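# Fold the towel in half twice on the table

## Task

Fold the towel in half two times, each fold bringing one end over onto the opposite end, with its edges about even and no extra creases. When finished it must lie flat and entirely on the table, away from the basket, with no lumps or raised parts, and it must stay that way after both grippers have released it and moved off.

## Robot and tools

Robot: two six-joint arms, left_arm and right_arm, each ending in a two-finger parallel gripper. The joints, in column order, are waist, shoulder, elbow, wrist pitch, wrist yaw, wrist roll. The gripper's fingers point along its own +z axis and close along its y axis. The reported hand point sits between the finger pads, just under 1 cm behind the tips.

Scene frame (shared by both arms): origin on the tabletop midway between the arms, +x out across the table, +z up, and left_arm on the +y side. The names left and right refer to the arms, not to image sides. Positions are in metres, orientation is a quaternion in w,x,y,z order. Printed hand positions can be somewhat off, more so when an arm is stretched far.

Tool execute_actions, argument actions: a list holding zero or one item. An empty list sends nothing and just returns the state plus camera pictures. One item with rows (and optional steps, 1 to 15, default 15) is a motion; one item with only steps (up to 300) is a wait that sends nothing new and returns after that many 1/30 s steps counted from the previous result, including the time spent replying. Optional pictures: true adds camera images to a motion or wait result. A refused call moves nothing.

Each row has exactly 14 numbers, each in [-1, 1], always covering both arms even if one stays still: left_arm waist, shoulder, elbow, wrist pitch, wrist yaw, wrist roll, opening, then the same seven for right_arm. Rows apply one per step; if there are fewer rows than steps the last row repeats. The six joint numbers are offsets, not targets: they are added to the joint angles shown in the most recent result that listed them (before any such result in the scene, offsets count from where the arm is when the action starts). They are not cumulative from row to row. Scale: 1.0 equals 1.202 rad for the waist, 1.258 for the shoulder, 1.238 for the elbow, 2.073 for wrist pitch, and 2.022 for wrist yaw and for wrist roll. So all-zero joint numbers pull the arm back to those reference angles; they do not hold still. Stated joint ranges (rad): waist -2.618 to 3.054, shoulder 0.000 to 3.142, elbow 0.000 to 3.142, wrist pitch -1.571 to 1.571, wrist yaw -1.571 to 1.571, wrist roll -2.094 to 2.094. A request more than 0.036 rad outside a range is refused; true ends may differ by up to 0.036 rad, and a target beyond the real end is clipped there, reported as "joint sent to its limit" (possibly about an earlier action still running). The opening number is absolute, not an offset: +1 fully open, -1 closed.

Motion limits: each joint's target is kept within a lead of its measured angle per step (waist 0.202 rad, shoulder 0.258, elbow 0.238, wrist pitch 0.573, wrist yaw and roll 0.522), and targets are scaled back if they would move a gripper more than 70 mm from where it is. Big moves therefore take several steps. Friction may leave a joint up to about 0.031 rad short, and tiny commands may not move it at all. Arms keep heading for the last commanded target while you think, until motion settles or a step is HELD.

Timing: a motion's result is produced 4 steps before it ends; those steps run during your next reply, so a motion needs at least 4 steps.

Gripping: grip_measured is the fingers' actual opening on the same -1..+1 scale; each gripper has a fixed error of about 1 mm. To hold something, command an opening below grip_measured, about 0.02 below for a firm hold, less for a light one. Pads push up to roughly 20 N; closing fast can squeeze harder and may spring the fingers open.

Result lines: the state line gives each arm's end_effector_position and end_effector_quat_wxyz. Joint positions and Joint velocities list each arm's six joints (rad, rad/s) then the pad gap (m, m/s; fully open is 0.087 m). "joint command not followed" means a clearance check altered or blocked some joint targets; HELD marks steps where your row was partly or fully not sent. Joint torques are raw drive outputs with per-arm offset, scale and noise, so treat them only as rough hints of load. MOTOR HOT appears from 75 °C; at 90 °C that arm stops for 10 s, and at 100 °C its motors and gripper go limp and it drops; both are OVER-TEMPERATURE FAULT lines. Avoid holding loads longer than needed. Things being held may get brief tugs, and loose objects may be nudged.

Tool zoom_image: camera is cam_high, cam_left_wrist or cam_right_wrist (each 504x504); region [x0, y0, x1, y1] in pixels from the top-left, at most 504 by 504, gives a closer look at that camera's latest image.

Tool finished_scene: argument scene, the number of the current scene; ends it irreversibly, grades it and starts the next. Replying with no tool call ends everything.

Avoid: knocking anything off the table, letting the arms collide or press on each other, dropping or slipping the towel, slamming or hard pushes, and leaving a fold that only stays because a gripper holds it. Open the grippers and lift away before ending.

Each tool is called after "Call:" in YAML: its name, and indented under it one key for each argument.

## Session

Call:
execute_actions:
  actions: []

Scene clock: 0.00 s of 6870.00 s.
left_arm: end_effector_position=(+0.3636, +0.3606, +0.3521) grip_measured=+0.997 end_effector_quat_wxyz=(+0.699, +0.006, +0.715, -0.011) | right_arm: end_effector_position=(+0.3546, -0.2914, +0.3589) grip_measured=+0.988 end_effector_quat_wxyz=(+0.700, -0.074, +0.707, +0.068)
Joint positions: left_arm=[-0.001  1.042  1.034 -0.017 -0.007 -0.008  0.087] | right_arm=[ 0.014  1.054  1.055 -0.011  0.006 -0.008  0.087]
Joint velocities: left_arm=[-0.007  0.007  0.002  0.022  0.037 -0.022  0.001] | right_arm=[ 0.007  0.002 -0.002  0.037  0.007 -0.081 -0.   ]
Joint torques (N m, as the arm reports them, + toward a larger angle): no reading
Motor temperatures (°C, as the motors report them): left_arm=[25 23 24 23 23 24] | right_arm=[25 25 24 24 25 23]

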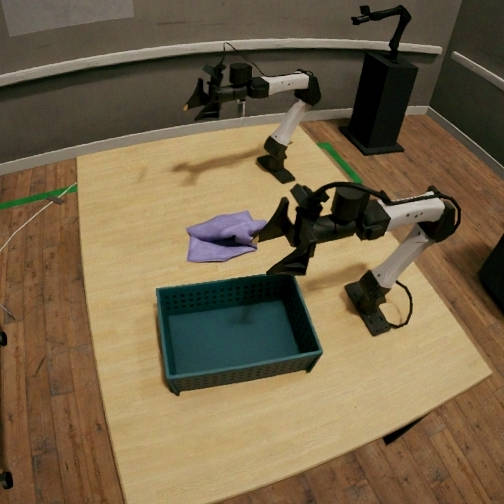

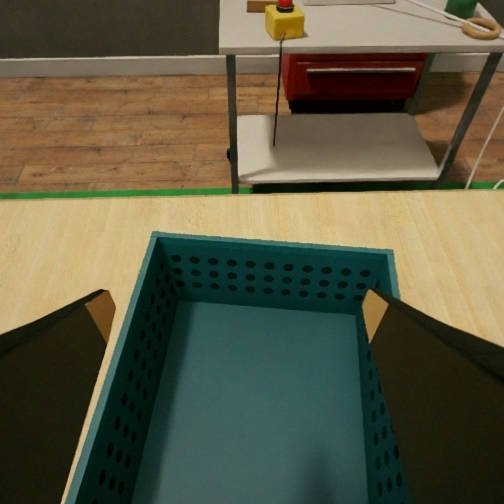

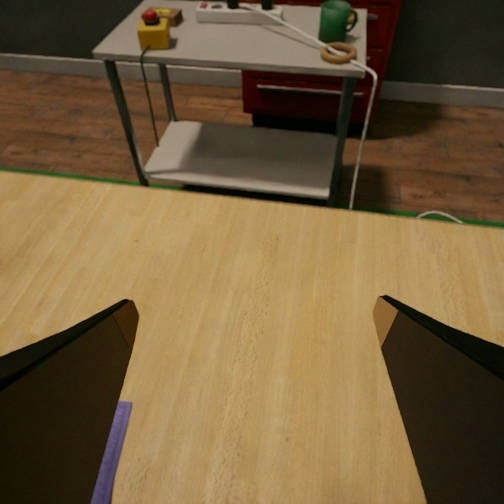

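Call:
zoom_image:
  camera: "cam_high"
  region: [150, 180, 310, 300]

Call:
execute_actions:
  actions:
    - {"rows":[[0.5,0,0,-0.5,0,0,1, 0.4,0,0,-0.55,0,0,1]],"steps":15}

Call:
execute_actions:
  actions:
    - {"steps":25}
  pictures: true

Region (150, 180, 310, 300) of cam_high's 504x504 image, scaled by 3.150, with more detail than that image has; it fills the top 378 rows of this view, and the rest is white.

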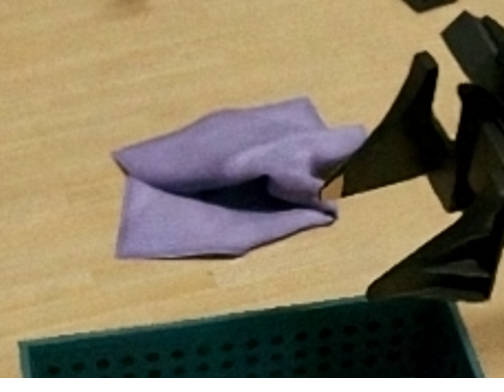

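Scene clock: 0.70 s of 6870.00 s.
left_arm: end_effector_position=(+0.2739, +0.4862, +0.2246) grip_measured=+0.997 end_effector_quat_wxyz=(+0.456, -0.169, +0.870, +0.086) | right_arm: end_effector_position=(+0.2370, -0.1962, +0.2233) grip_measured=+0.988 end_effector_quat_wxyz=(+0.434, -0.262, +0.852, +0.127)
Joint positions: left_arm=[ 0.406  1.039  1.039 -0.606 -0.001 -0.007  0.087] | right_arm=[ 0.402  1.052  1.059 -0.639  0.009 -0.007  0.087]
Joint velocities: left_arm=[ 1.263 -0.017  0.007 -1.692 -0.066 -0.022 -0.001] | right_arm=[ 0.779  0.002  0.002 -1.912 -0.081 -0.022 -0.   ]
Joint torques (N m, as the arm reports them, + toward a larger angle): left_arm=[ 0.38 -2.42  6.56  1.67 -0.09 -0.1 ] | right_arm=[-0.75 -3.14  6.81  1.65  0.05 -0.04]
Motor temperatures (°C, as the motors report them): left_arm=[25 23 24 23 23 24] | right_arm=[25 25 24 24 25 23]
Steps of this call (steps 1 to 10: nothing new was sent; steps 11 to 21: the first 11 steps of this action). Readings (joint positions):
11: left_arm=[0.013 1.041 1.037 -0.045 0.001 -0.007] | right_arm=[0.027 1.054 1.057 -0.041 0.013 -0.007]
12: left_arm=[0.047 1.039 1.039 -0.093 0.004 -0.007] | right_arm=[0.060 1.052 1.059 -0.091 0.015 -0.007]
14: left_arm=[0.125 1.039 1.039 -0.203 0.003 -0.007] | right_arm=[0.138 1.052 1.059 -0.209 0.014 -0.007]
18: left_arm=[0.282 1.039 1.039 -0.432 -0.000 -0.007] | right_arm=[0.294 1.052 1.059 -0.450 0.012 -0.007]
21: the state above

Scene clock: 1.53 s of 6870.00 s.
left_arm: end_effector_position=(+0.1723, +0.4924, +0.1658) grip_measured=+0.997 end_effector_quat_wxyz=(+0.256, -0.271, +0.924, +0.079) | right_arm: end_effector_position=(+0.1375, -0.2436, +0.1608) grip_measured=+0.988 end_effector_quat_wxyz=(+0.206, -0.326, +0.920, +0.068)
Joint positions: left_arm=[ 0.591  1.039  1.039 -1.027 -0.012 -0.007  0.087] | right_arm=[ 0.483  1.052  1.059 -1.139  0.007 -0.007  0.087]
Joint velocities: left_arm=[-0.007 -0.007 -0.002  0.037 -0.037 -0.007 -0.001] | right_arm=[ 0.002  0.002 -0.007  0.095 -0.051  0.007  0.   ]
Joint torques (N m, as the arm reports them, + toward a larger angle): left_arm=[ 0.15 -1.98  6.06  1.18  0.05 -0.09] | right_arm=[ 0.54 -2.2   6.08  1.06 -0.02 -0.03]
Motor temperatures (°C, as the motors report them): left_arm=[25 23 24 24 23 24] | right_arm=[25 25 24 24 25 23]
Kept back: nothing.
Steps of this call (steps 1 to 4: the last 4 steps of your previous action; steps 5 to 25: the robot went on to your last target). Readings (joint positions):
1: left_arm=[0.453 1.039 1.039 -0.662 -0.001 -0.007] | right_arm=[0.426 1.052 1.059 -0.705 0.008 -0.007]
2: left_arm=[0.500 1.039 1.039 -0.720 -0.002 -0.007] | right_arm=[0.446 1.052 1.059 -0.772 0.007 -0.007]
4: left_arm=[0.570 1.039 1.039 -0.831 -0.009 -0.007] | right_arm=[0.473 1.052 1.059 -0.904 0.007 -0.007]
8: left_arm=[0.591 1.039 1.039 -0.958 -0.012 -0.007] | right_arm=[0.483 1.052 1.059 -1.056 0.007 -0.007]
25: the state above

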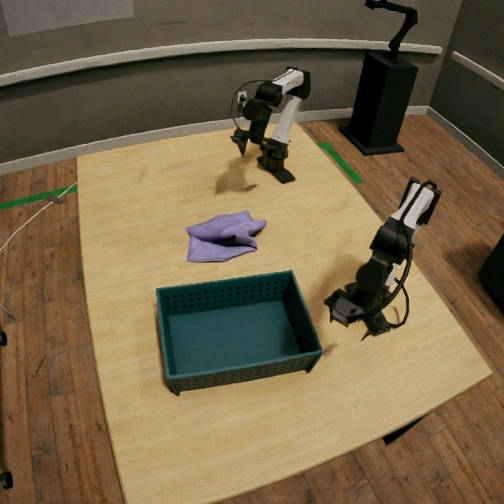

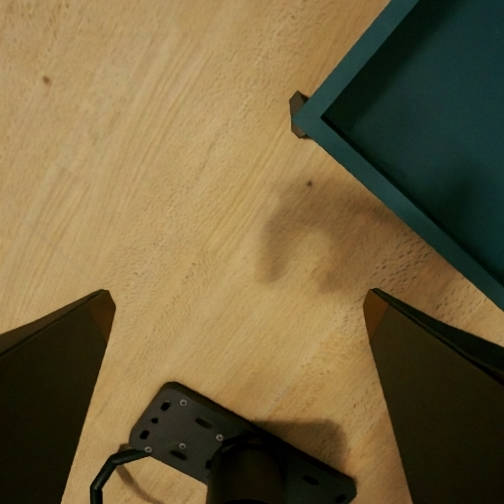

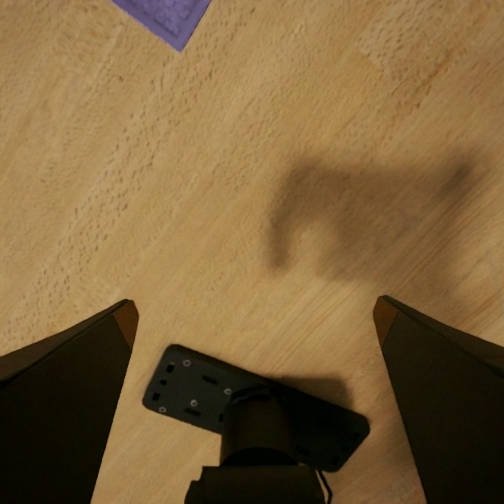

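Call:
execute_actions:
  actions:
    - {"rows":[[0,0,0,0,0,0,1, 0.09,0.544,0.575,0,0,0,1]],"steps":15}

Call:
execute_actions:
  actions:
    - {"steps":20}
  pictures: true

Scene clock: 3.07 s of 6870.00 s.
left_arm: end_effector_position=(+0.1721, +0.4922, +0.1657) grip_measured=+0.997 end_effector_quat_wxyz=(+0.256, -0.271, +0.924, +0.079) | right_arm: end_effector_position=(+0.2545, -0.1033, +0.1945) grip_measured=+0.988 end_effector_quat_wxyz=(+0.217, -0.368, +0.901, +0.081)
Joint positions: left_arm=[ 0.591  1.039  1.039 -1.029 -0.012 -0.007  0.087] | right_arm=[ 0.58   1.734  1.743 -1.113  0.011 -0.006  0.087]
Joint velocities: left_arm=[-0.007 -0.002 -0.017 -0.037 -0.022 -0.037 -0.   ] | right_arm=[-0.002  0.471  0.056  0.051  0.022  0.095 -0.001]
Joint torques (N m, as the arm reports them, + toward a larger angle): left_arm=[-0.48 -2.15  6.28  1.4   0.   -0.11] | right_arm=[  0.61 -11.6    8.03   0.93  -0.04   0.01]
Motor temperatures (°C, as the motors report them): left_arm=[25 23 25 24 23 24] | right_arm=[25 26 24 24 25 23]
Steps of this call (steps 1 to 30: the robot went on to your last target; steps 31 to 35: nothing new was sent; steps 36 to 46: the first 11 steps of this action). Readings (joint positions):
36: left_arm=[0.591 1.039 1.039 -1.029 -0.012 -0.007] | right_arm=[0.497 1.082 1.095 -1.171 0.012 -0.006]
37: left_arm=[0.591 1.039 1.039 -1.029 -0.012 -0.007] | right_arm=[0.528 1.150 1.174 -1.200 0.013 -0.006]
39: left_arm=[0.591 1.039 1.039 -1.029 -0.012 -0.007] | right_arm=[0.567 1.304 1.335 -1.184 0.011 -0.006]
43: left_arm=[0.591 1.039 1.039 -1.029 -0.012 -0.007] | right_arm=[0.580 1.617 1.662 -1.152 0.011 -0.006]
46: the state above

Scene clock: 3.73 s of 6870.00 s.
left_arm: end_effector_position=(+0.1721, +0.4922, +0.1657) grip_measured=+0.997 end_effector_quat_wxyz=(+0.256, -0.271, +0.924, +0.079) | right_arm: end_effector_position=(+0.2541, -0.1037, +0.1913) grip_measured=+0.988 end_effector_quat_wxyz=(+0.208, -0.369, +0.903, +0.078)
Joint positions: left_arm=[ 0.591  1.039  1.039 -1.029 -0.012 -0.007  0.087] | right_arm=[ 0.58   1.749  1.753 -1.128  0.011 -0.006  0.087]
Joint velocities: left_arm=[ 0.007 -0.027  0.007  0.037  0.037 -0.022 -0.   ] | right_arm=[ 0.012  0.007 -0.007 -0.139  0.051  0.037  0.   ]
Joint torques (N m, as the arm reports them, + toward a larger angle): left_arm=[-0.51 -2.09  6.42  1.41 -0.04 -0.09] | right_arm=[  0.5  -10.45   7.68   1.04  -0.05  -0.03]
Motor temperatures (°C, as the motors report them): left_arm=[25 23 25 24 23 24] | right_arm=[25 26 25 24 25 23]
Kept back: nothing.
Steps of this call (steps 1 to 4: the last 4 steps of your previous action; steps 5 to 20: the robot went on to your last target). Readings (joint positions):
1: left_arm=[0.591 1.039 1.039 -1.029 -0.012 -0.007] | right_arm=[0.580 1.745 1.743 -1.115 0.011 -0.006]
2: left_arm=[0.591 1.039 1.039 -1.029 -0.012 -0.007] | right_arm=[0.580 1.749 1.743 -1.120 0.011 -0.006]
4: left_arm=[0.591 1.039 1.039 -1.029 -0.012 -0.007] | right_arm=[0.580 1.749 1.747 -1.127 0.011 -0.006]
8: left_arm=[0.591 1.039 1.039 -1.029 -0.012 -0.007] | right_arm=[0.580 1.749 1.753 -1.127 0.011 -0.006]
20: the state above

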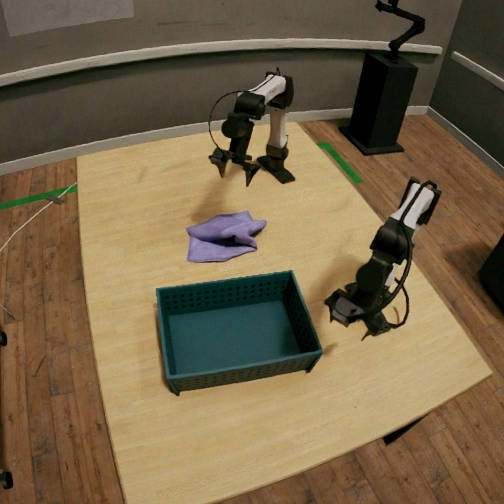

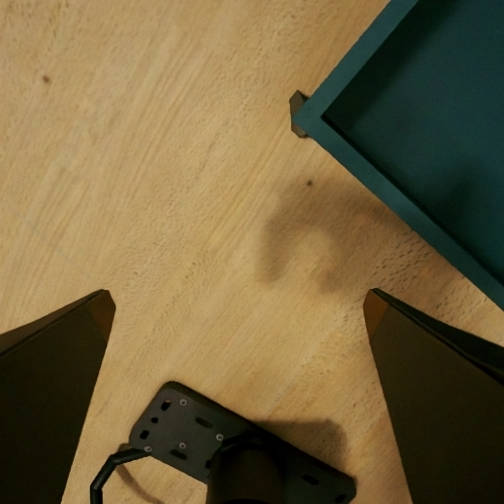

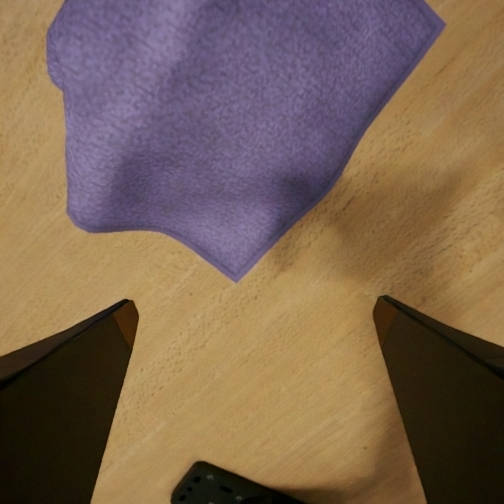

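Call:
execute_actions:
  actions:
    - {"rows":[[0,0,0,0,0,0,1, 0.03,0.02,0.03,0.04,0,0,1],[0,0,0,0,0,0,1, 0.05,0.04,0.06,0.08,0,0,1],[0,0,0,0,0,0,1, 0.06,0.06,0.09,0.12,0,0,1],[0,0,0,0,0,0,1, 0.06,0.08,0.12,0.15,0,0,1]],"steps":15}

Call:
execute_actions:
  actions:
    - {"steps":10}
  pictures: true

Call:
zoom_image:
  camera: "cam_high"
  region: [165, 190, 285, 280]

Scene clock: 4.80 s of 6870.00 s.
left_arm: end_effector_position=(+0.1721, +0.4922, +0.1657) grip_measured=+0.997 end_effector_quat_wxyz=(+0.256, -0.271, +0.924, +0.079) | right_arm: end_effector_position=(+0.2947, -0.0193, +0.2329) grip_measured=+0.988 end_effector_quat_wxyz=(+0.342, -0.380, +0.847, +0.145)
Joint positions: left_arm=[ 0.591  1.039  1.039 -1.029 -0.012 -0.007  0.087] | right_arm=[ 0.648  1.83   1.885 -0.865  0.012 -0.006  0.087]
Joint velocities: left_arm=[ 0.002  0.007 -0.007  0.037 -0.081 -0.022  0.   ] | right_arm=[-0.032 -0.017 -0.002  0.212 -0.051  0.037  0.   ]
Joint torques (N m, as the arm reports them, + toward a larger angle): left_arm=[-0.47 -2.1   6.47  1.38 -0.01 -0.07] | right_arm=[-0.17 -9.15  7.95  1.73  0.02  0.01]
Motor temperatures (°C, as the motors report them): left_arm=[25 23 25 24 23 24] | right_arm=[25 26 25 25 25 23]
Steps of this call (steps 1 to 15: the robot went on to your last target; steps 16 to 21: nothing new was sent; steps 22 to 32: the first 11 steps of this action). Readings (joint positions):
22: left_arm=[0.591 1.039 1.039 -1.029 -0.012 -0.007] | right_arm=[0.582 1.750 1.756 -1.125 0.011 -0.006]
23: left_arm=[0.591 1.039 1.039 -1.029 -0.012 -0.007] | right_arm=[0.589 1.755 1.766 -1.114 0.012 -0.006]
25: left_arm=[0.591 1.039 1.039 -1.029 -0.012 -0.007] | right_arm=[0.615 1.786 1.819 -1.052 0.012 -0.006]
29: left_arm=[0.591 1.039 1.039 -1.029 -0.012 -0.007] | right_arm=[0.648 1.829 1.883 -0.903 0.012 -0.006]
32: the state above

Scene clock: 5.13 s of 6870.00 s.
left_arm: end_effector_position=(+0.1721, +0.4922, +0.1657) grip_measured=+0.997 end_effector_quat_wxyz=(+0.256, -0.271, +0.924, +0.079) | right_arm: end_effector_position=(+0.2984, -0.0151, +0.2368) grip_measured=+0.988 end_effector_quat_wxyz=(+0.353, -0.377, +0.843, +0.151)
Joint positions: left_arm=[ 0.591  1.039  1.039 -1.029 -0.012 -0.007  0.087] | right_arm=[ 0.648  1.83   1.885 -0.838  0.012 -0.006  0.087]
Joint velocities: left_arm=[-0.007  0.002 -0.007  0.007  0.037  0.022 -0.   ] | right_arm=[-0.012 -0.007  0.002  0.007 -0.066 -0.022  0.   ]
Joint torques (N m, as the arm reports them, + toward a larger angle): left_arm=[-0.43 -2.13  6.32  1.42 -0.01 -0.07] | right_arm=[-0.13 -8.85  8.09  1.68 -0.02 -0.05]
Motor temperatures (°C, as the motors report them): left_arm=[25 23 25 24 23 24] | right_arm=[25 26 25 25 25 23]
Kept back: nothing.
Steps of this call (steps 1 to 4: the last 4 steps of your previous action; steps 5 to 10: the robot went on to your last target). Readings (joint positions):
1: left_arm=[0.591 1.039 1.039 -1.029 -0.012 -0.007] | right_arm=[0.648 1.830 1.885 -0.858 0.012 -0.006]
2: left_arm=[0.591 1.039 1.039 -1.029 -0.012 -0.007] | right_arm=[0.648 1.830 1.885 -0.853 0.012 -0.006]
4: left_arm=[0.591 1.039 1.039 -1.029 -0.012 -0.007] | right_arm=[0.648 1.830 1.885 -0.846 0.012 -0.006]
8: left_arm=[0.591 1.039 1.039 -1.029 -0.012 -0.007] | right_arm=[0.648 1.830 1.885 -0.840 0.012 -0.006]
10: the state above

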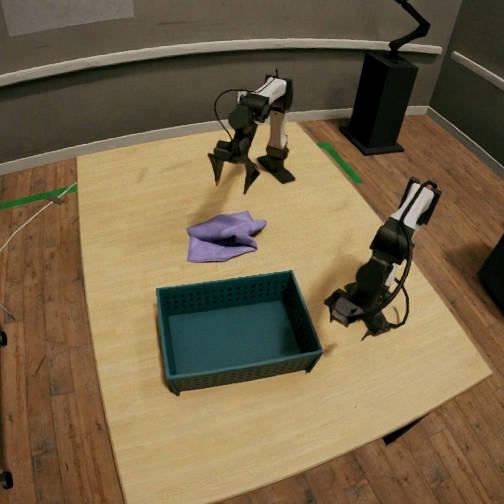

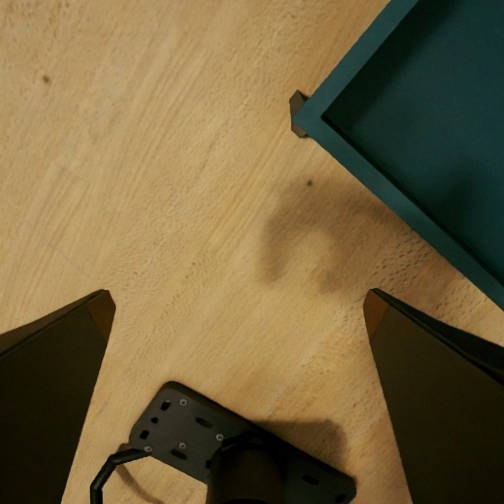

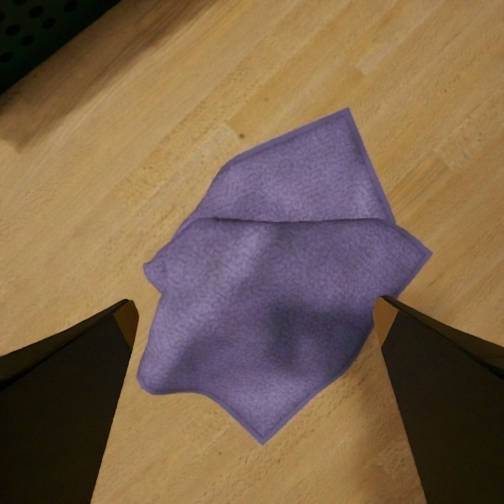

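Region (165, 190, 285, 280) of cam_high's 504x504 image, scaled by 4.200, with more detail than that image has; it fills the top 378 rows of this view, and the rest is white.

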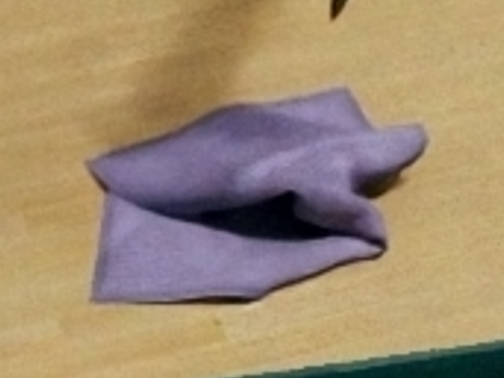

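Call:
execute_actions:
  actions:
    - {"rows":[[0,0,0,0,0,0,1,-0.03,0.04,0.02,-0.01,0,0.02,0],[0,0,0,0,0,0,1,-0.06,0.08,0.04,-0.02,0,0.04,0],[0,0,0,0,0,0,1,-0.09,0.13,0.06,-0.03,0,0.06,0],[0,0,0,0,0,0,1,-0.13,0.18,0.08,-0.04,0,0.08,0],[0,0,0,0,0,0,1,-0.17,0.23,0.11,-0.05,0,0.1,0],[0,0,0,0,0,0,1,-0.21,0.28,0.13,-0.06,0,0.12,0],[0,0,0,0,0,0,1,-0.24,0.32,0.15,-0.07,0,0.14,0],[0,0,0,0,0,0,1,-0.27,0.36,0.17,-0.081,0,0.15,0],[0,0,0,0,0,0,1,-0.283,0.39,0.18,-0.081,0,0.16,0],[0,0,0,0,0,0,1,-0.283,0.411,0.19,-0.081,0,0.16,0]],"steps":15}

Call:
execute_actions:
  actions:
    - {"steps":12}
  pictures: true

Scene clock: 6.57 s of 6870.00 s.
left_arm: end_effector_position=(+0.1721, +0.4922, +0.1657) grip_measured=+0.997 end_effector_quat_wxyz=(+0.256, -0.271, +0.924, +0.079) | right_arm: end_effector_position=(+0.4082, -0.0777, +0.1238) grip_measured=+0.000 end_effector_quat_wxyz=(+0.253, -0.194, +0.943, +0.097)
Joint positions: left_arm=[ 0.591  1.039  1.039 -1.029 -0.012 -0.007  0.087] | right_arm=[ 0.391  2.188  2.065 -0.899  0.007  0.176  0.044]
Joint velocities: left_arm=[ 0.007 -0.002  0.002 -0.037  0.022 -0.037 -0.   ] | right_arm=[-0.789  1.36   0.53  -0.286  0.022  0.667 -0.   ]
Joint torques (N m, as the arm reports them, + toward a larger angle): left_arm=[-0.56 -2.13  6.28  1.36  0.   -0.11] | right_arm=[ -1.3  -12.27   7.     1.07   0.08  -0.02]
Motor temperatures (°C, as the motors report them): left_arm=[25 23 25 24 23 24] | right_arm=[25 27 25 25 25 23]
Steps of this call (steps 1 to 30: the robot went on to your last target; steps 31 to 32: nothing new was sent; steps 33 to 43: the first 11 steps of this action). Readings (joint positions):
33: left_arm=[0.591 1.039 1.039 -1.029 -0.012 -0.007] | right_arm=[0.647 1.832 1.887 -0.838 0.012 -0.002]
34: left_arm=[0.591 1.039 1.039 -1.029 -0.012 -0.007] | right_arm=[0.639 1.843 1.898 -0.845 0.010 0.008]
36: left_arm=[0.591 1.039 1.039 -1.029 -0.012 -0.007] | right_arm=[0.602 1.895 1.943 -0.854 0.007 0.042]
40: left_arm=[0.591 1.039 1.039 -1.029 -0.012 -0.007] | right_arm=[0.482 2.050 2.014 -0.872 0.007 0.115]
43: the state above

Scene clock: 6.97 s of 6870.00 s.
left_arm: end_effector_position=(+0.1721, +0.4922, +0.1657) grip_measured=+0.997 end_effector_quat_wxyz=(+0.256, -0.271, +0.924, +0.079) | right_arm: end_effector_position=(+0.4136, -0.1248, +0.0400) grip_measured=+0.000 end_effector_quat_wxyz=(+0.142, -0.094, +0.984, +0.053)
Joint positions: left_arm=[ 0.591  1.039  1.039 -1.029 -0.012 -0.007  0.087] | right_arm=[ 0.299  2.371  2.101 -0.997  0.013  0.3    0.044]
Joint velocities: left_arm=[-0.002 -0.012 -0.007 -0.007  0.022  0.037 -0.   ] | right_arm=[ 0.017 -0.037  0.076 -0.007 -0.007 -0.007  0.   ]
Joint torques (N m, as the arm reports them, + toward a larger angle): left_arm=[-0.48 -2.15  6.31  1.37 -0.02 -0.07] | right_arm=[  0.33 -16.91   7.46   0.81   0.01   0.13]
Motor temperatures (°C, as the motors report them): left_arm=[25 23 25 24 23 24] | right_arm=[25 27 25 25 25 23]
Kept back: nothing.
Steps of this call (steps 1 to 4: the last 4 steps of your previous action; steps 5 to 12: the robot went on to your last target). Readings (joint positions):
1: left_arm=[0.591 1.039 1.039 -1.029 -0.012 -0.007] | right_arm=[0.364 2.237 2.082 -0.911 0.007 0.200]
2: left_arm=[0.591 1.039 1.039 -1.029 -0.012 -0.007] | right_arm=[0.339 2.281 2.094 -0.920 0.007 0.222]
4: left_arm=[0.591 1.039 1.039 -1.029 -0.012 -0.007] | right_arm=[0.304 2.346 2.096 -0.947 0.010 0.254]
8: left_arm=[0.591 1.039 1.039 -1.029 -0.012 -0.007] | right_arm=[0.291 2.383 2.096 -0.996 0.013 0.287]
12: the state above

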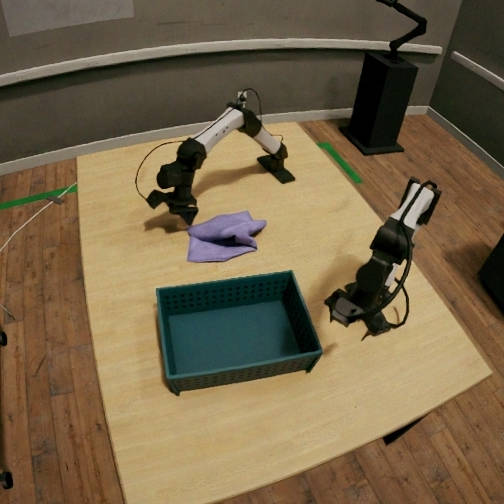

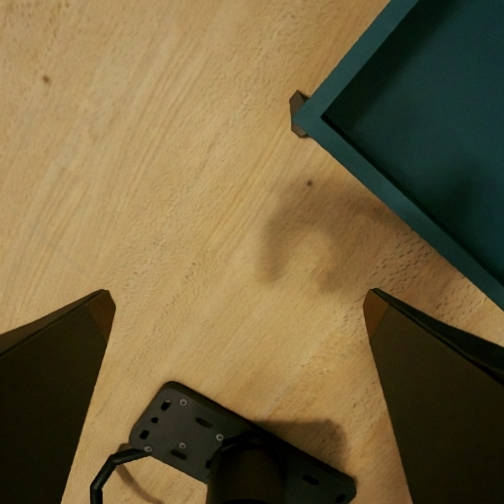

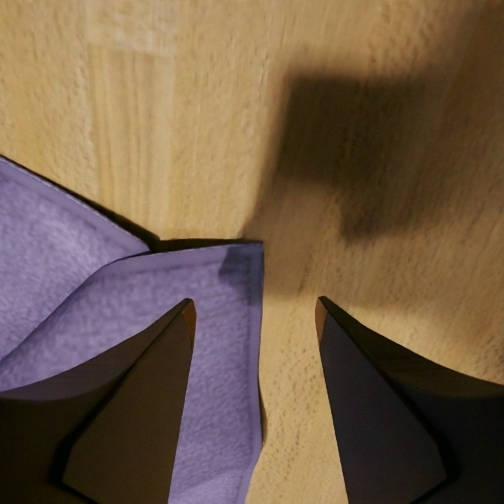

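Call:
execute_actions:
  actions:
    - {"rows":[[0,0,0,0,0,0,1,0.005,0.015,0,-0.01,0,0,0],[0,0,0,0,0,0,1,0.01,0.03,0,-0.02,0,0,0],[0,0,0,0,0,0,1,0.01,0.04,0,-0.025,0,0,0],[0,0,0,0,0,0,1,0.01,0.053,0,-0.025,0,0,0]],"steps":15}
  pictures: true

Scene clock: 7.53 s of 6870.00 s.
left_arm: end_effector_position=(+0.1721, +0.4922, +0.1657) grip_measured=+0.997 end_effector_quat_wxyz=(+0.256, -0.271, +0.924, +0.079) | right_arm: end_effector_position=(+0.4020, -0.1305, +0.0127) grip_measured=+0.000 end_effector_quat_wxyz=(+0.101, -0.092, +0.990, +0.036)
Joint positions: left_arm=[ 0.591  1.039  1.039 -1.029 -0.012 -0.007  0.087] | right_arm=[ 0.299  2.429  2.105 -1.033  0.013  0.306  0.044]
Joint velocities: left_arm=[ 0.002 -0.007 -0.002 -0.081  0.037  0.095 -0.   ] | right_arm=[-0.012 -0.002  0.002 -0.007 -0.007 -0.022  0.   ]
Joint torques (N m, as the arm reports them, + toward a larger angle): left_arm=[-0.51 -2.15  6.25  1.41 -0.01 -0.12] | right_arm=[  0.52 -14.67   5.76   0.63  -0.04  -0.1 ]
Motor temperatures (°C, as the motors report them): left_arm=[25 23 25 24 23 24] | right_arm=[25 27 25 25 25 23]
Steps of this call (steps 1 to 6: the robot went on to your last target; steps 7 to 17: the first 11 steps of this action). Readings (joint positions):
7: left_arm=[0.591 1.039 1.039 -1.029 -0.012 -0.007] | right_arm=[0.299 2.367 2.105 -0.998 0.013 0.306]
8: left_arm=[0.591 1.039 1.039 -1.029 -0.012 -0.007] | right_arm=[0.299 2.368 2.105 -1.001 0.013 0.306]
10: left_arm=[0.591 1.039 1.039 -1.029 -0.012 -0.007] | right_arm=[0.299 2.377 2.105 -1.009 0.013 0.306]
14: left_arm=[0.591 1.039 1.039 -1.029 -0.012 -0.007] | right_arm=[0.299 2.414 2.105 -1.025 0.013 0.306]
17: the state above

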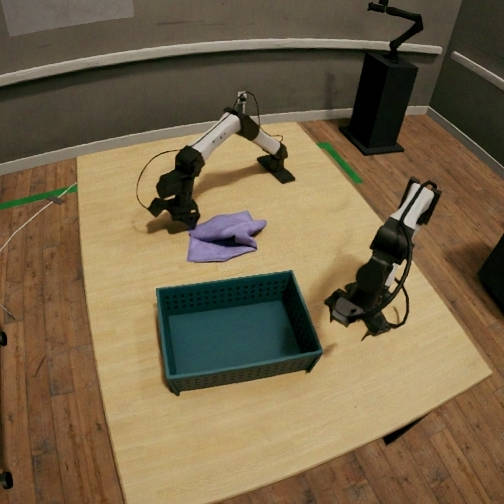

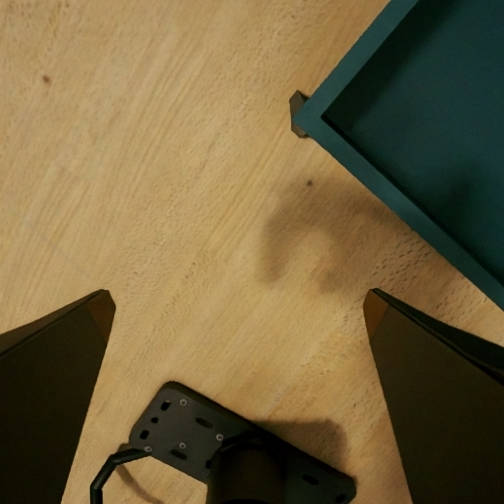

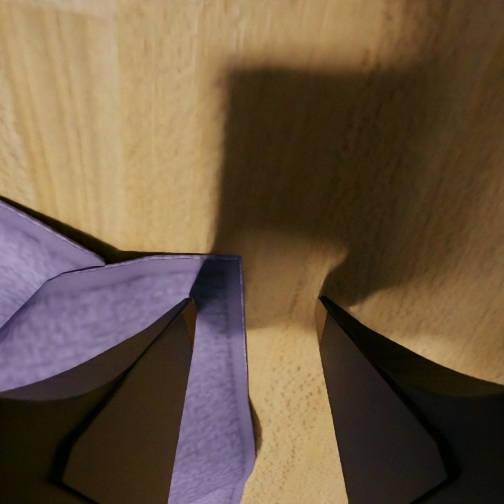

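Call:
execute_actions:
  actions:
    - {"rows":[[0,0,0,0,0,0,1,0,0.02,0,0,0,0,0],[0,0,0,0,0,0,1,0,0.025,0,0,0,0,0],[0,0,0,0,0,0,1,0,0.025,0,0,0,0,0],[0,0,0,0,0,0,1,0,0.025,0,0,0,0,-0.15],[0,0,0,0,0,0,1,0,0.025,0,0,0,0,-0.3],[0,0,0,0,0,0,1,0,0.025,0,0,0,0,-0.45],[0,0,0,0,0,0,1,0,0.025,0,0,0,0,-0.6],[0,0,0,0,0,0,1,0,0.025,0,0,0,0,-0.75],[0,0,0,0,0,0,1,0,0.025,0,0,0,0,-0.85],[0,0,0,0,0,0,1,0,0.025,0,0,0,0,-0.93],[0,0,0,0,0,0,1,0,0.025,0,0,0,0,-1]],"steps":15}

Call:
execute_actions:
  actions:
    - {"rows":[[0,0,0,0,0,0,1,0,-0.02,0,0,0,0,-1],[0,0,0,0,0,0,1,0,-0.04,0,0,0,0,-1],[0,0,0,0,0,0,1,0,-0.06,0,0,0,0,-1],[0,0,0,0,0,0,1,0,-0.08,0,0,0,0,-1],[0,0,0,0,0,0,1,0,-0.1,0,0,0,0,-1]],"steps":15}
  pictures: true

Scene clock: 8.10 s of 6870.00 s.
left_arm: end_effector_position=(+0.1721, +0.4922, +0.1657) grip_measured=+0.997 end_effector_quat_wxyz=(+0.256, -0.271, +0.924, +0.079) | right_arm: end_effector_position=(+0.4021, -0.1309, +0.0126) grip_measured=-0.967 end_effector_quat_wxyz=(+0.101, -0.091, +0.990, +0.035)
Joint positions: left_arm=[ 0.591  1.039  1.039 -1.029 -0.012 -0.007  0.087] | right_arm=[ 0.299  2.429  2.105 -1.033  0.015  0.306  0.001]
Joint velocities: left_arm=[ 0.002 -0.012  0.007 -0.066 -0.022  0.037 -0.   ] | right_arm=[ 0.022  0.007 -0.002 -0.066 -0.037  0.066 -0.079]
Joint torques (N m, as the arm reports them, + toward a larger angle): left_arm=[-0.54 -2.16  6.32  1.37 -0.01 -0.06] | right_arm=[ -0.63 -12.69   6.3    0.85   0.02  -0.05]
Motor temperatures (°C, as the motors report them): left_arm=[25 23 25 24 23 24] | right_arm=[25 28 25 25 25 23]
Steps of this call (steps 1 to 4: the last 4 steps of your previous action; steps 5 to 6: the robot went on to your last target; steps 7 to 17: the first 11 steps of this action). Readings (joint positions):
7: left_arm=[0.591 1.039 1.039 -1.029 -0.012 -0.007] | right_arm=[0.299 2.429 2.105 -1.033 0.013 0.306]
8: left_arm=[0.591 1.039 1.039 -1.029 -0.012 -0.007] | right_arm=[0.299 2.429 2.105 -1.032 0.013 0.306]
10: left_arm=[0.591 1.039 1.039 -1.029 -0.012 -0.007] | right_arm=[0.299 2.429 2.105 -1.032 0.013 0.306]
14: left_arm=[0.591 1.039 1.039 -1.029 -0.012 -0.007] | right_arm=[0.299 2.429 2.105 -1.033 0.015 0.306]
17: the state above

Scene clock: 8.60 s of 6870.00 s.
left_arm: end_effector_position=(+0.1721, +0.4922, +0.1657) grip_measured=+0.997 end_effector_quat_wxyz=(+0.256, -0.271, +0.924, +0.079) | right_arm: end_effector_position=(+0.4095, -0.1270, +0.0717) grip_measured=-1.000 end_effector_quat_wxyz=(+0.158, -0.090, +0.982, +0.058)
Joint positions: left_arm=[ 0.591  1.039  1.039 -1.029 -0.012 -0.007  0.087] | right_arm=[ 0.299  2.303  2.105 -1.035  0.015  0.306  0.   ]
Joint velocities: left_arm=[-0.007 -0.017  0.007 -0.022 -0.007 -0.066  0.   ] | right_arm=[-0.002 -0.173 -0.017 -0.037 -0.051 -0.022  0.   ]
Joint torques (N m, as the arm reports them, + toward a larger angle): left_arm=[-0.62 -2.16  6.25  1.41 -0.02 -0.09] | right_arm=[ -0.45 -13.86   6.76   1.01   0.02   0.01]
Motor temperatures (°C, as the motors report them): left_arm=[25 23 25 24 23 24] | right_arm=[25 28 25 25 25 23]
Steps of this call (steps 1 to 4: the last 4 steps of your previous action; steps 5 to 15: the first 11 steps of this action, its rows measured from where the robot was after step 4). Readings (joint positions):
4: left_arm=[0.591 1.039 1.039 -1.029 -0.012 -0.007] | right_arm=[0.299 2.429 2.105 -1.033 0.015 0.306]
5: left_arm=[0.591 1.039 1.039 -1.029 -0.012 -0.007] | right_arm=[0.299 2.428 2.105 -1.033 0.015 0.306]
6: left_arm=[0.591 1.039 1.039 -1.029 -0.012 -0.007] | right_arm=[0.299 2.425 2.105 -1.033 0.015 0.306]
8: left_arm=[0.591 1.039 1.039 -1.029 -0.012 -0.007] | right_arm=[0.299 2.411 2.105 -1.034 0.015 0.306]
12: left_arm=[0.591 1.039 1.039 -1.029 -0.012 -0.007] | right_arm=[0.299 2.340 2.105 -1.035 0.015 0.306]
15: the state above

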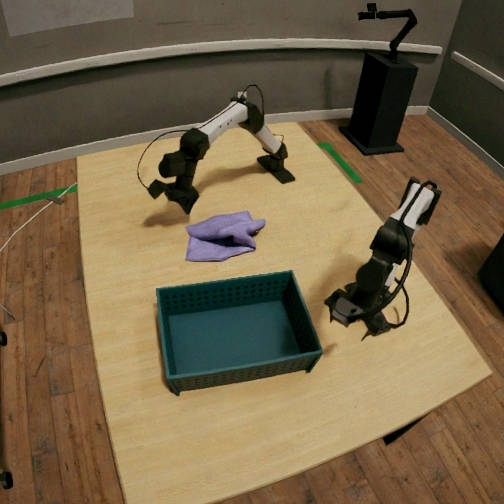

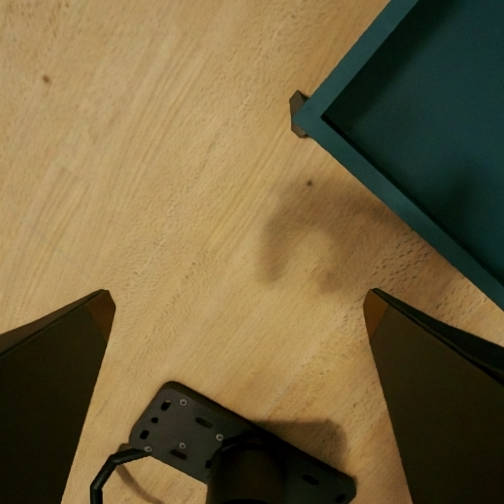

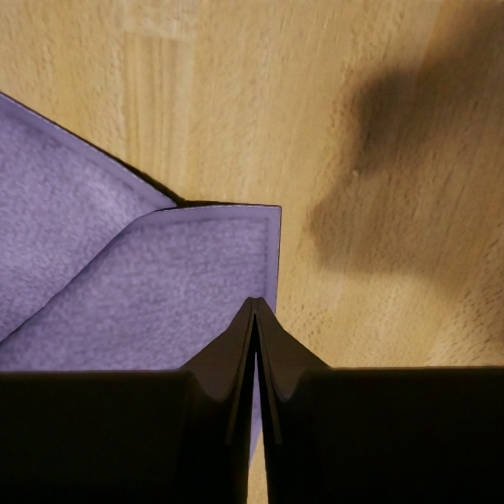

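Call:
execute_actions:
  actions:
    - {"rows":[[0,0,0,0,0,0,1,-0.03,0.0,0,0,-0.04,0,0],[0,0,0,0,0,0,1,-0.03,0.015,0,0,-0.08,0,0],[0,0,0,0,0,0,1,-0.03,0.03,0,0,-0.08,0,0],[0,0,0,0,0,0,1,-0.03,0.045,0,0,-0.08,0,0],[0,0,0,0,0,0,1,-0.03,0.06,0,0,-0.08,0,0],[0,0,0,0,0,0,1,-0.03,0.075,0,0,-0.08,0,0],[0,0,0,0,0,0,1,-0.03,0.09,0,0,-0.08,0,0],[0,0,0,0,0,0,1,-0.03,0.10,0,0,-0.08,0,0]],"steps":15}

Call:
execute_actions:
  actions:
    - {"steps":8}
  pictures: true

Scene clock: 9.20 s of 6870.00 s.
left_arm: end_effector_position=(+0.1721, +0.4922, +0.1657) grip_measured=+0.997 end_effector_quat_wxyz=(+0.256, -0.271, +0.924, +0.079) | right_arm: end_effector_position=(+0.3989, -0.1217, +0.0241) grip_measured=+0.000 end_effector_quat_wxyz=(+0.084, -0.084, +0.988, +0.099)
Joint positions: left_arm=[ 0.591  1.039  1.039 -1.029 -0.012 -0.007  0.087] | right_arm=[ 0.27   2.41   2.105 -1.034 -0.122  0.306  0.044]
Joint velocities: left_arm=[-0.007 -0.002  0.002 -0.037 -0.066 -0.037  0.   ] | right_arm=[ 0.017  0.452 -0.017  0.007 -0.11  -0.037 -0.001]
Joint torques (N m, as the arm reports them, + toward a larger angle): left_arm=[-0.46 -2.01  6.27  1.36 -0.02 -0.08] | right_arm=[ -0.86 -16.53   6.11   0.79  -0.06  -0.03]
Motor temperatures (°C, as the motors report them): left_arm=[25 23 25 25 23 24] | right_arm=[25 28 25 25 25 23]
Steps of this call (steps 1 to 4: the last 4 steps of your previous action; steps 5 to 7: the robot went on to your last target; steps 8 to 18: the first 11 steps of this action). Readings (joint positions):
8: left_arm=[0.591 1.039 1.039 -1.029 -0.012 -0.007] | right_arm=[0.297 2.299 2.105 -1.035 0.005 0.306]
9: left_arm=[0.591 1.039 1.039 -1.029 -0.012 -0.007] | right_arm=[0.293 2.299 2.105 -1.035 -0.020 0.306]
11: left_arm=[0.591 1.039 1.039 -1.029 -0.012 -0.007] | right_arm=[0.283 2.302 2.105 -1.035 -0.064 0.306]
15: left_arm=[0.591 1.039 1.039 -1.029 -0.012 -0.007] | right_arm=[0.270 2.353 2.105 -1.034 -0.107 0.306]
18: the state above

Scene clock: 9.47 s of 6870.00 s.
left_arm: end_effector_position=(+0.1721, +0.4922, +0.1657) grip_measured=+0.997 end_effector_quat_wxyz=(+0.256, -0.271, +0.924, +0.079) | right_arm: end_effector_position=(+0.3964, -0.1206, +0.0169) grip_measured=+0.000 end_effector_quat_wxyz=(+0.074, -0.084, +0.988, +0.102)
Joint positions: left_arm=[ 0.591  1.039  1.039 -1.029 -0.012 -0.007  0.087] | right_arm=[ 0.269  2.427  2.105 -1.035 -0.135  0.306  0.044]
Joint velocities: left_arm=[-0.002  0.012 -0.002 -0.007  0.066 -0.007 -0.002] | right_arm=[0.002 0.002 0.007 0.022 0.007 0.022 0.   ]
Joint torques (N m, as the arm reports them, + toward a larger angle): left_arm=[-0.47 -2.17  6.37  1.39 -0.03 -0.11] | right_arm=[ -1.08 -15.39   5.99   0.81  -0.1   -0.01]
Motor temperatures (°C, as the motors report them): left_arm=[25 23 25 25 23 24] | right_arm=[25 29 25 25 25 23]
Kept back: nothing.
Steps of this call (steps 1 to 4: the last 4 steps of your previous action; steps 5 to 8: the robot went on to your last target). Readings (joint positions):
1: left_arm=[0.591 1.039 1.039 -1.029 -0.012 -0.007] | right_arm=[0.270 2.424 2.105 -1.034 -0.126 0.306]
2: left_arm=[0.591 1.039 1.039 -1.029 -0.012 -0.007] | right_arm=[0.270 2.431 2.105 -1.035 -0.128 0.306]
4: left_arm=[0.591 1.039 1.039 -1.029 -0.012 -0.007] | right_arm=[0.269 2.427 2.105 -1.034 -0.131 0.306]
8: the state above

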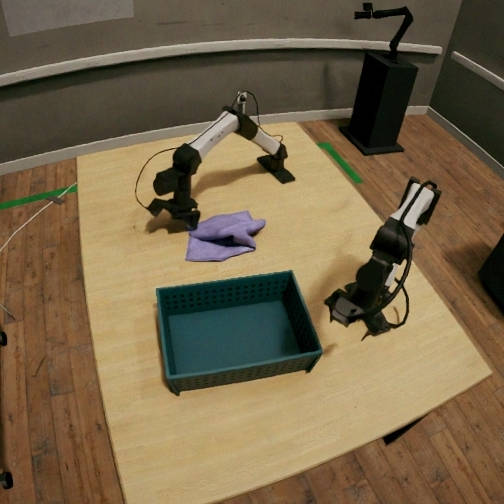

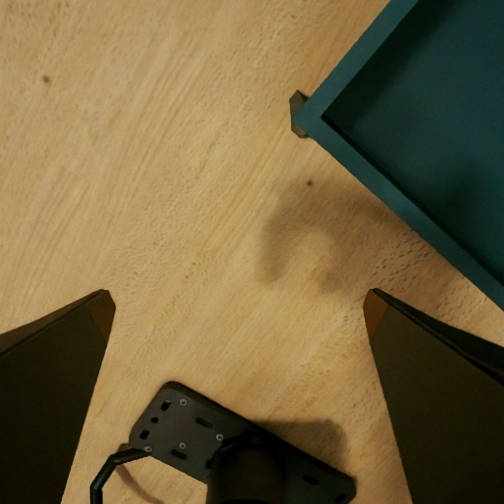

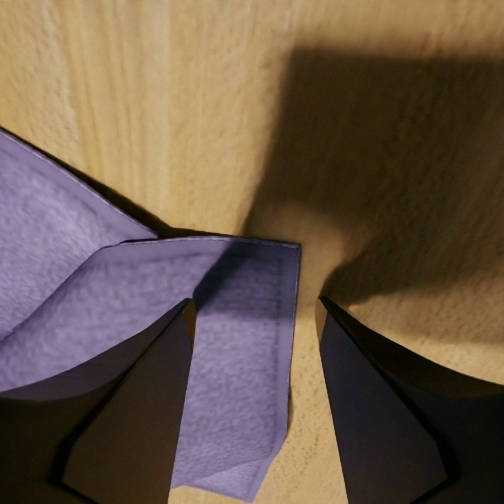

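Press down more firmly while closing.

Call:
execute_actions:
  actions:
    - {"rows":[[0,0,0,0,0,0,1,0,0.03,0,0,0,0,0],[0,0,0,0,0,0,1,0,0.045,0,0,0,0,0],[0,0,0,0,0,0,1,0,0.045,0,0,0,0,-0.1],[0,0,0,0,0,0,1,0,0.045,0,0,0,0,-0.2],[0,0,0,0,0,0,1,0,0.045,0,0,0,0,-0.3],[0,0,0,0,0,0,1,0,0.045,0,0,0,0,-0.4],[0,0,0,0,0,0,1,0,0.045,0,0,0,0,-0.5],[0,0,0,0,0,0,1,0,0.045,0,0,0,0,-0.6],[0,0,0,0,0,0,1,0,0.045,0,0,0,0,-0.65],[0,0,0,0,0,0,1,0,0.045,0,0,0,0,-0.7],[0,0,0,0,0,0,1,0,0.045,0,0,0,0,-0.75],[0,0,0,0,0,0,1,0,0.045,0,0,0,0,-0.82],[0,0,0,0,0,0,1,0,0.045,0,0,0,0,-0.9],[0,0,0,0,0,0,1,0,0.045,0,0,0,0,-0.95],[0,0,0,0,0,0,1,0,0.045,0,0,0,0,-1]],"steps":15}
  pictures: true

Call:
execute_actions:
  actions:
    - {"rows":[[0,0,0,0,0,0,1,0,0,0,0,0,0,-1],[0,0,0,0,0,0,1,0,-0.02,0,0,0,0,-1],[0,0,0,0,0,0,1,0,-0.04,0,0,0,0,-1],[0,0,0,0,0,0,1,0,-0.06,0,0,0,0,-1],[0,0,0,0,0,0,1,0,-0.08,0,0,0,0,-1],[0,0,0,0,0,0,1,0,-0.1,0,0,0,0,-1]],"steps":15}
  pictures: true

Scene clock: 10.60 s of 6870.00 s.
left_arm: end_effector_position=(+0.1721, +0.4922, +0.1657) grip_measured=+0.997 end_effector_quat_wxyz=(+0.256, -0.271, +0.924, +0.079) | right_arm: end_effector_position=(+0.3982, -0.1297, +0.0116) grip_measured=-0.723 end_effector_quat_wxyz=(+0.072, -0.081, +0.990, +0.086)
Joint positions: left_arm=[ 0.591  1.039  1.039 -1.029 -0.012 -0.007  0.087] | right_arm=[ 0.261  2.436  2.105 -1.043 -0.107  0.302  0.012]
Joint velocities: left_arm=[ 0.002  0.002  0.007 -0.022 -0.037  0.007  0.   ] | right_arm=[-0.012 -0.002 -0.012 -0.007  0.007 -0.022 -0.045]
Joint torques (N m, as the arm reports them, + toward a larger angle): left_arm=[-0.57 -2.17  6.42  1.38  0.   -0.09] | right_arm=[  0.08 -11.51   6.17   0.9   -0.36   0.03]
Motor temperatures (°C, as the motors report them): left_arm=[25 23 26 25 23 24] | right_arm=[25 29 26 25 25 23]
Steps of this call (steps 1 to 23: the robot went on to your last target; steps 24 to 34: the first 11 steps of this action). Readings (joint positions):
24: left_arm=[0.591 1.039 1.039 -1.029 -0.012 -0.007] | right_arm=[0.269 2.428 2.105 -1.035 -0.138 0.306]
25: left_arm=[0.591 1.039 1.039 -1.029 -0.012 -0.007] | right_arm=[0.269 2.431 2.105 -1.035 -0.138 0.306]
27: left_arm=[0.591 1.039 1.039 -1.029 -0.012 -0.007] | right_arm=[0.268 2.434 2.105 -1.035 -0.132 0.305]
31: left_arm=[0.591 1.039 1.039 -1.029 -0.012 -0.007] | right_arm=[0.265 2.436 2.105 -1.040 -0.112 0.302]
34: the state above

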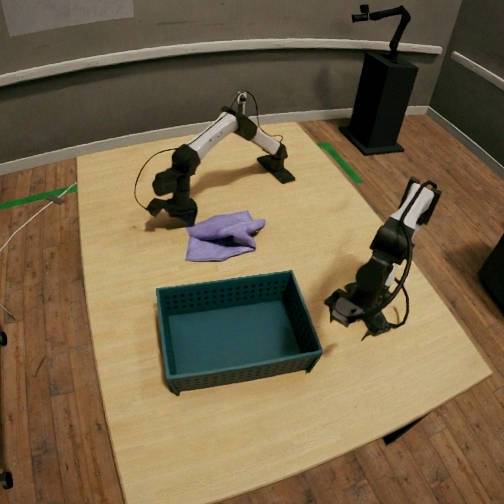

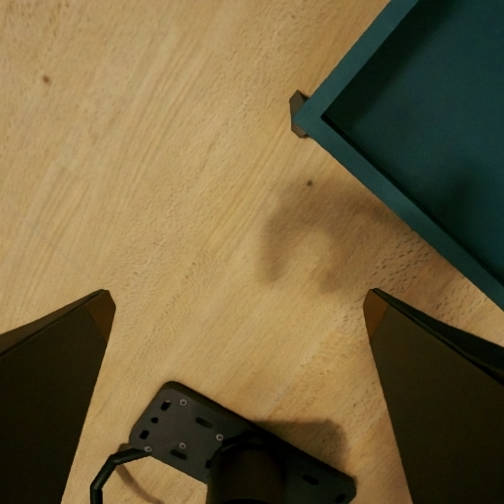

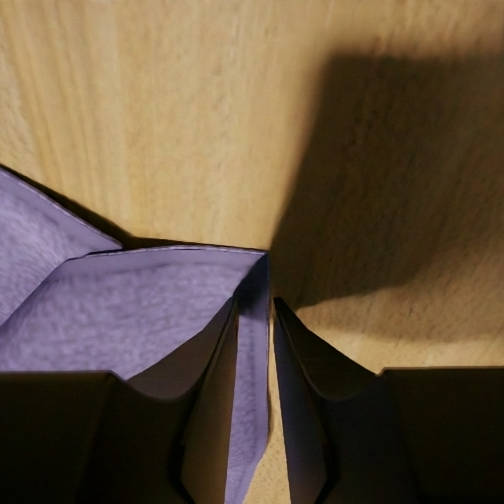

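Scene clock: 11.10 s of 6870.00 s.
left_arm: end_effector_position=(+0.1721, +0.4922, +0.1657) grip_measured=+0.997 end_effector_quat_wxyz=(+0.256, -0.271, +0.924, +0.079) | right_arm: end_effector_position=(+0.4053, -0.1260, +0.0658) grip_measured=-1.000 end_effector_quat_wxyz=(+0.124, -0.083, +0.983, +0.106)
Joint positions: left_arm=[ 0.591  1.039  1.039 -1.029 -0.012 -0.007  0.087] | right_arm=[ 0.261  2.32   2.105 -1.045 -0.108  0.302  0.   ]
Joint velocities: left_arm=[-0.022  0.002 -0.002 -0.022 -0.022 -0.066 -0.001] | right_arm=[-0.002 -0.291 -0.012 -0.037 -0.007 -0.022  0.   ]
Joint torques (N m, as the arm reports them, + toward a larger angle): left_arm=[-0.52 -2.07  6.37  1.38  0.   -0.08] | right_arm=[ -0.39 -13.97   6.28   0.95  -0.01  -0.03]
Motor temperatures (°C, as the motors report them): left_arm=[25 23 26 25 23 24] | right_arm=[25 30 26 25 25 23]
Steps of this call (steps 1 to 4: the last 4 steps of your previous action; steps 5 to 15: the first 11 steps of this action, its rows measured from where the robot was after step 4). Readings (joint positions):
4: left_arm=[0.591 1.039 1.039 -1.029 -0.012 -0.007] | right_arm=[0.261 2.437 2.105 -1.043 -0.107 0.302]
5: left_arm=[0.591 1.039 1.039 -1.029 -0.012 -0.007] | right_arm=[0.261 2.437 2.105 -1.043 -0.108 0.302]
6: left_arm=[0.591 1.039 1.039 -1.029 -0.012 -0.007] | right_arm=[0.261 2.435 2.105 -1.043 -0.108 0.302]
8: left_arm=[0.591 1.039 1.039 -1.029 -0.012 -0.007] | right_arm=[0.261 2.426 2.105 -1.043 -0.108 0.302]
12: left_arm=[0.591 1.039 1.039 -1.029 -0.012 -0.007] | right_arm=[0.261 2.367 2.105 -1.045 -0.108 0.302]
15: the state above

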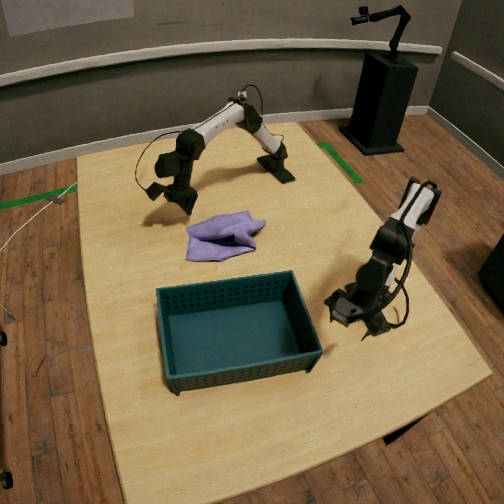

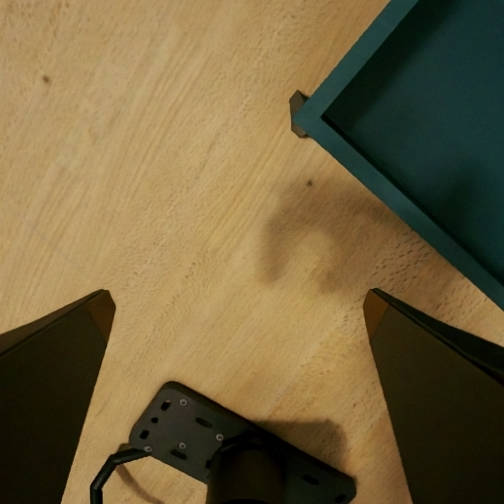

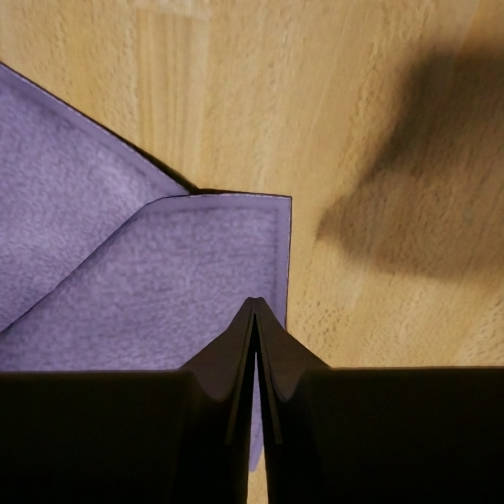

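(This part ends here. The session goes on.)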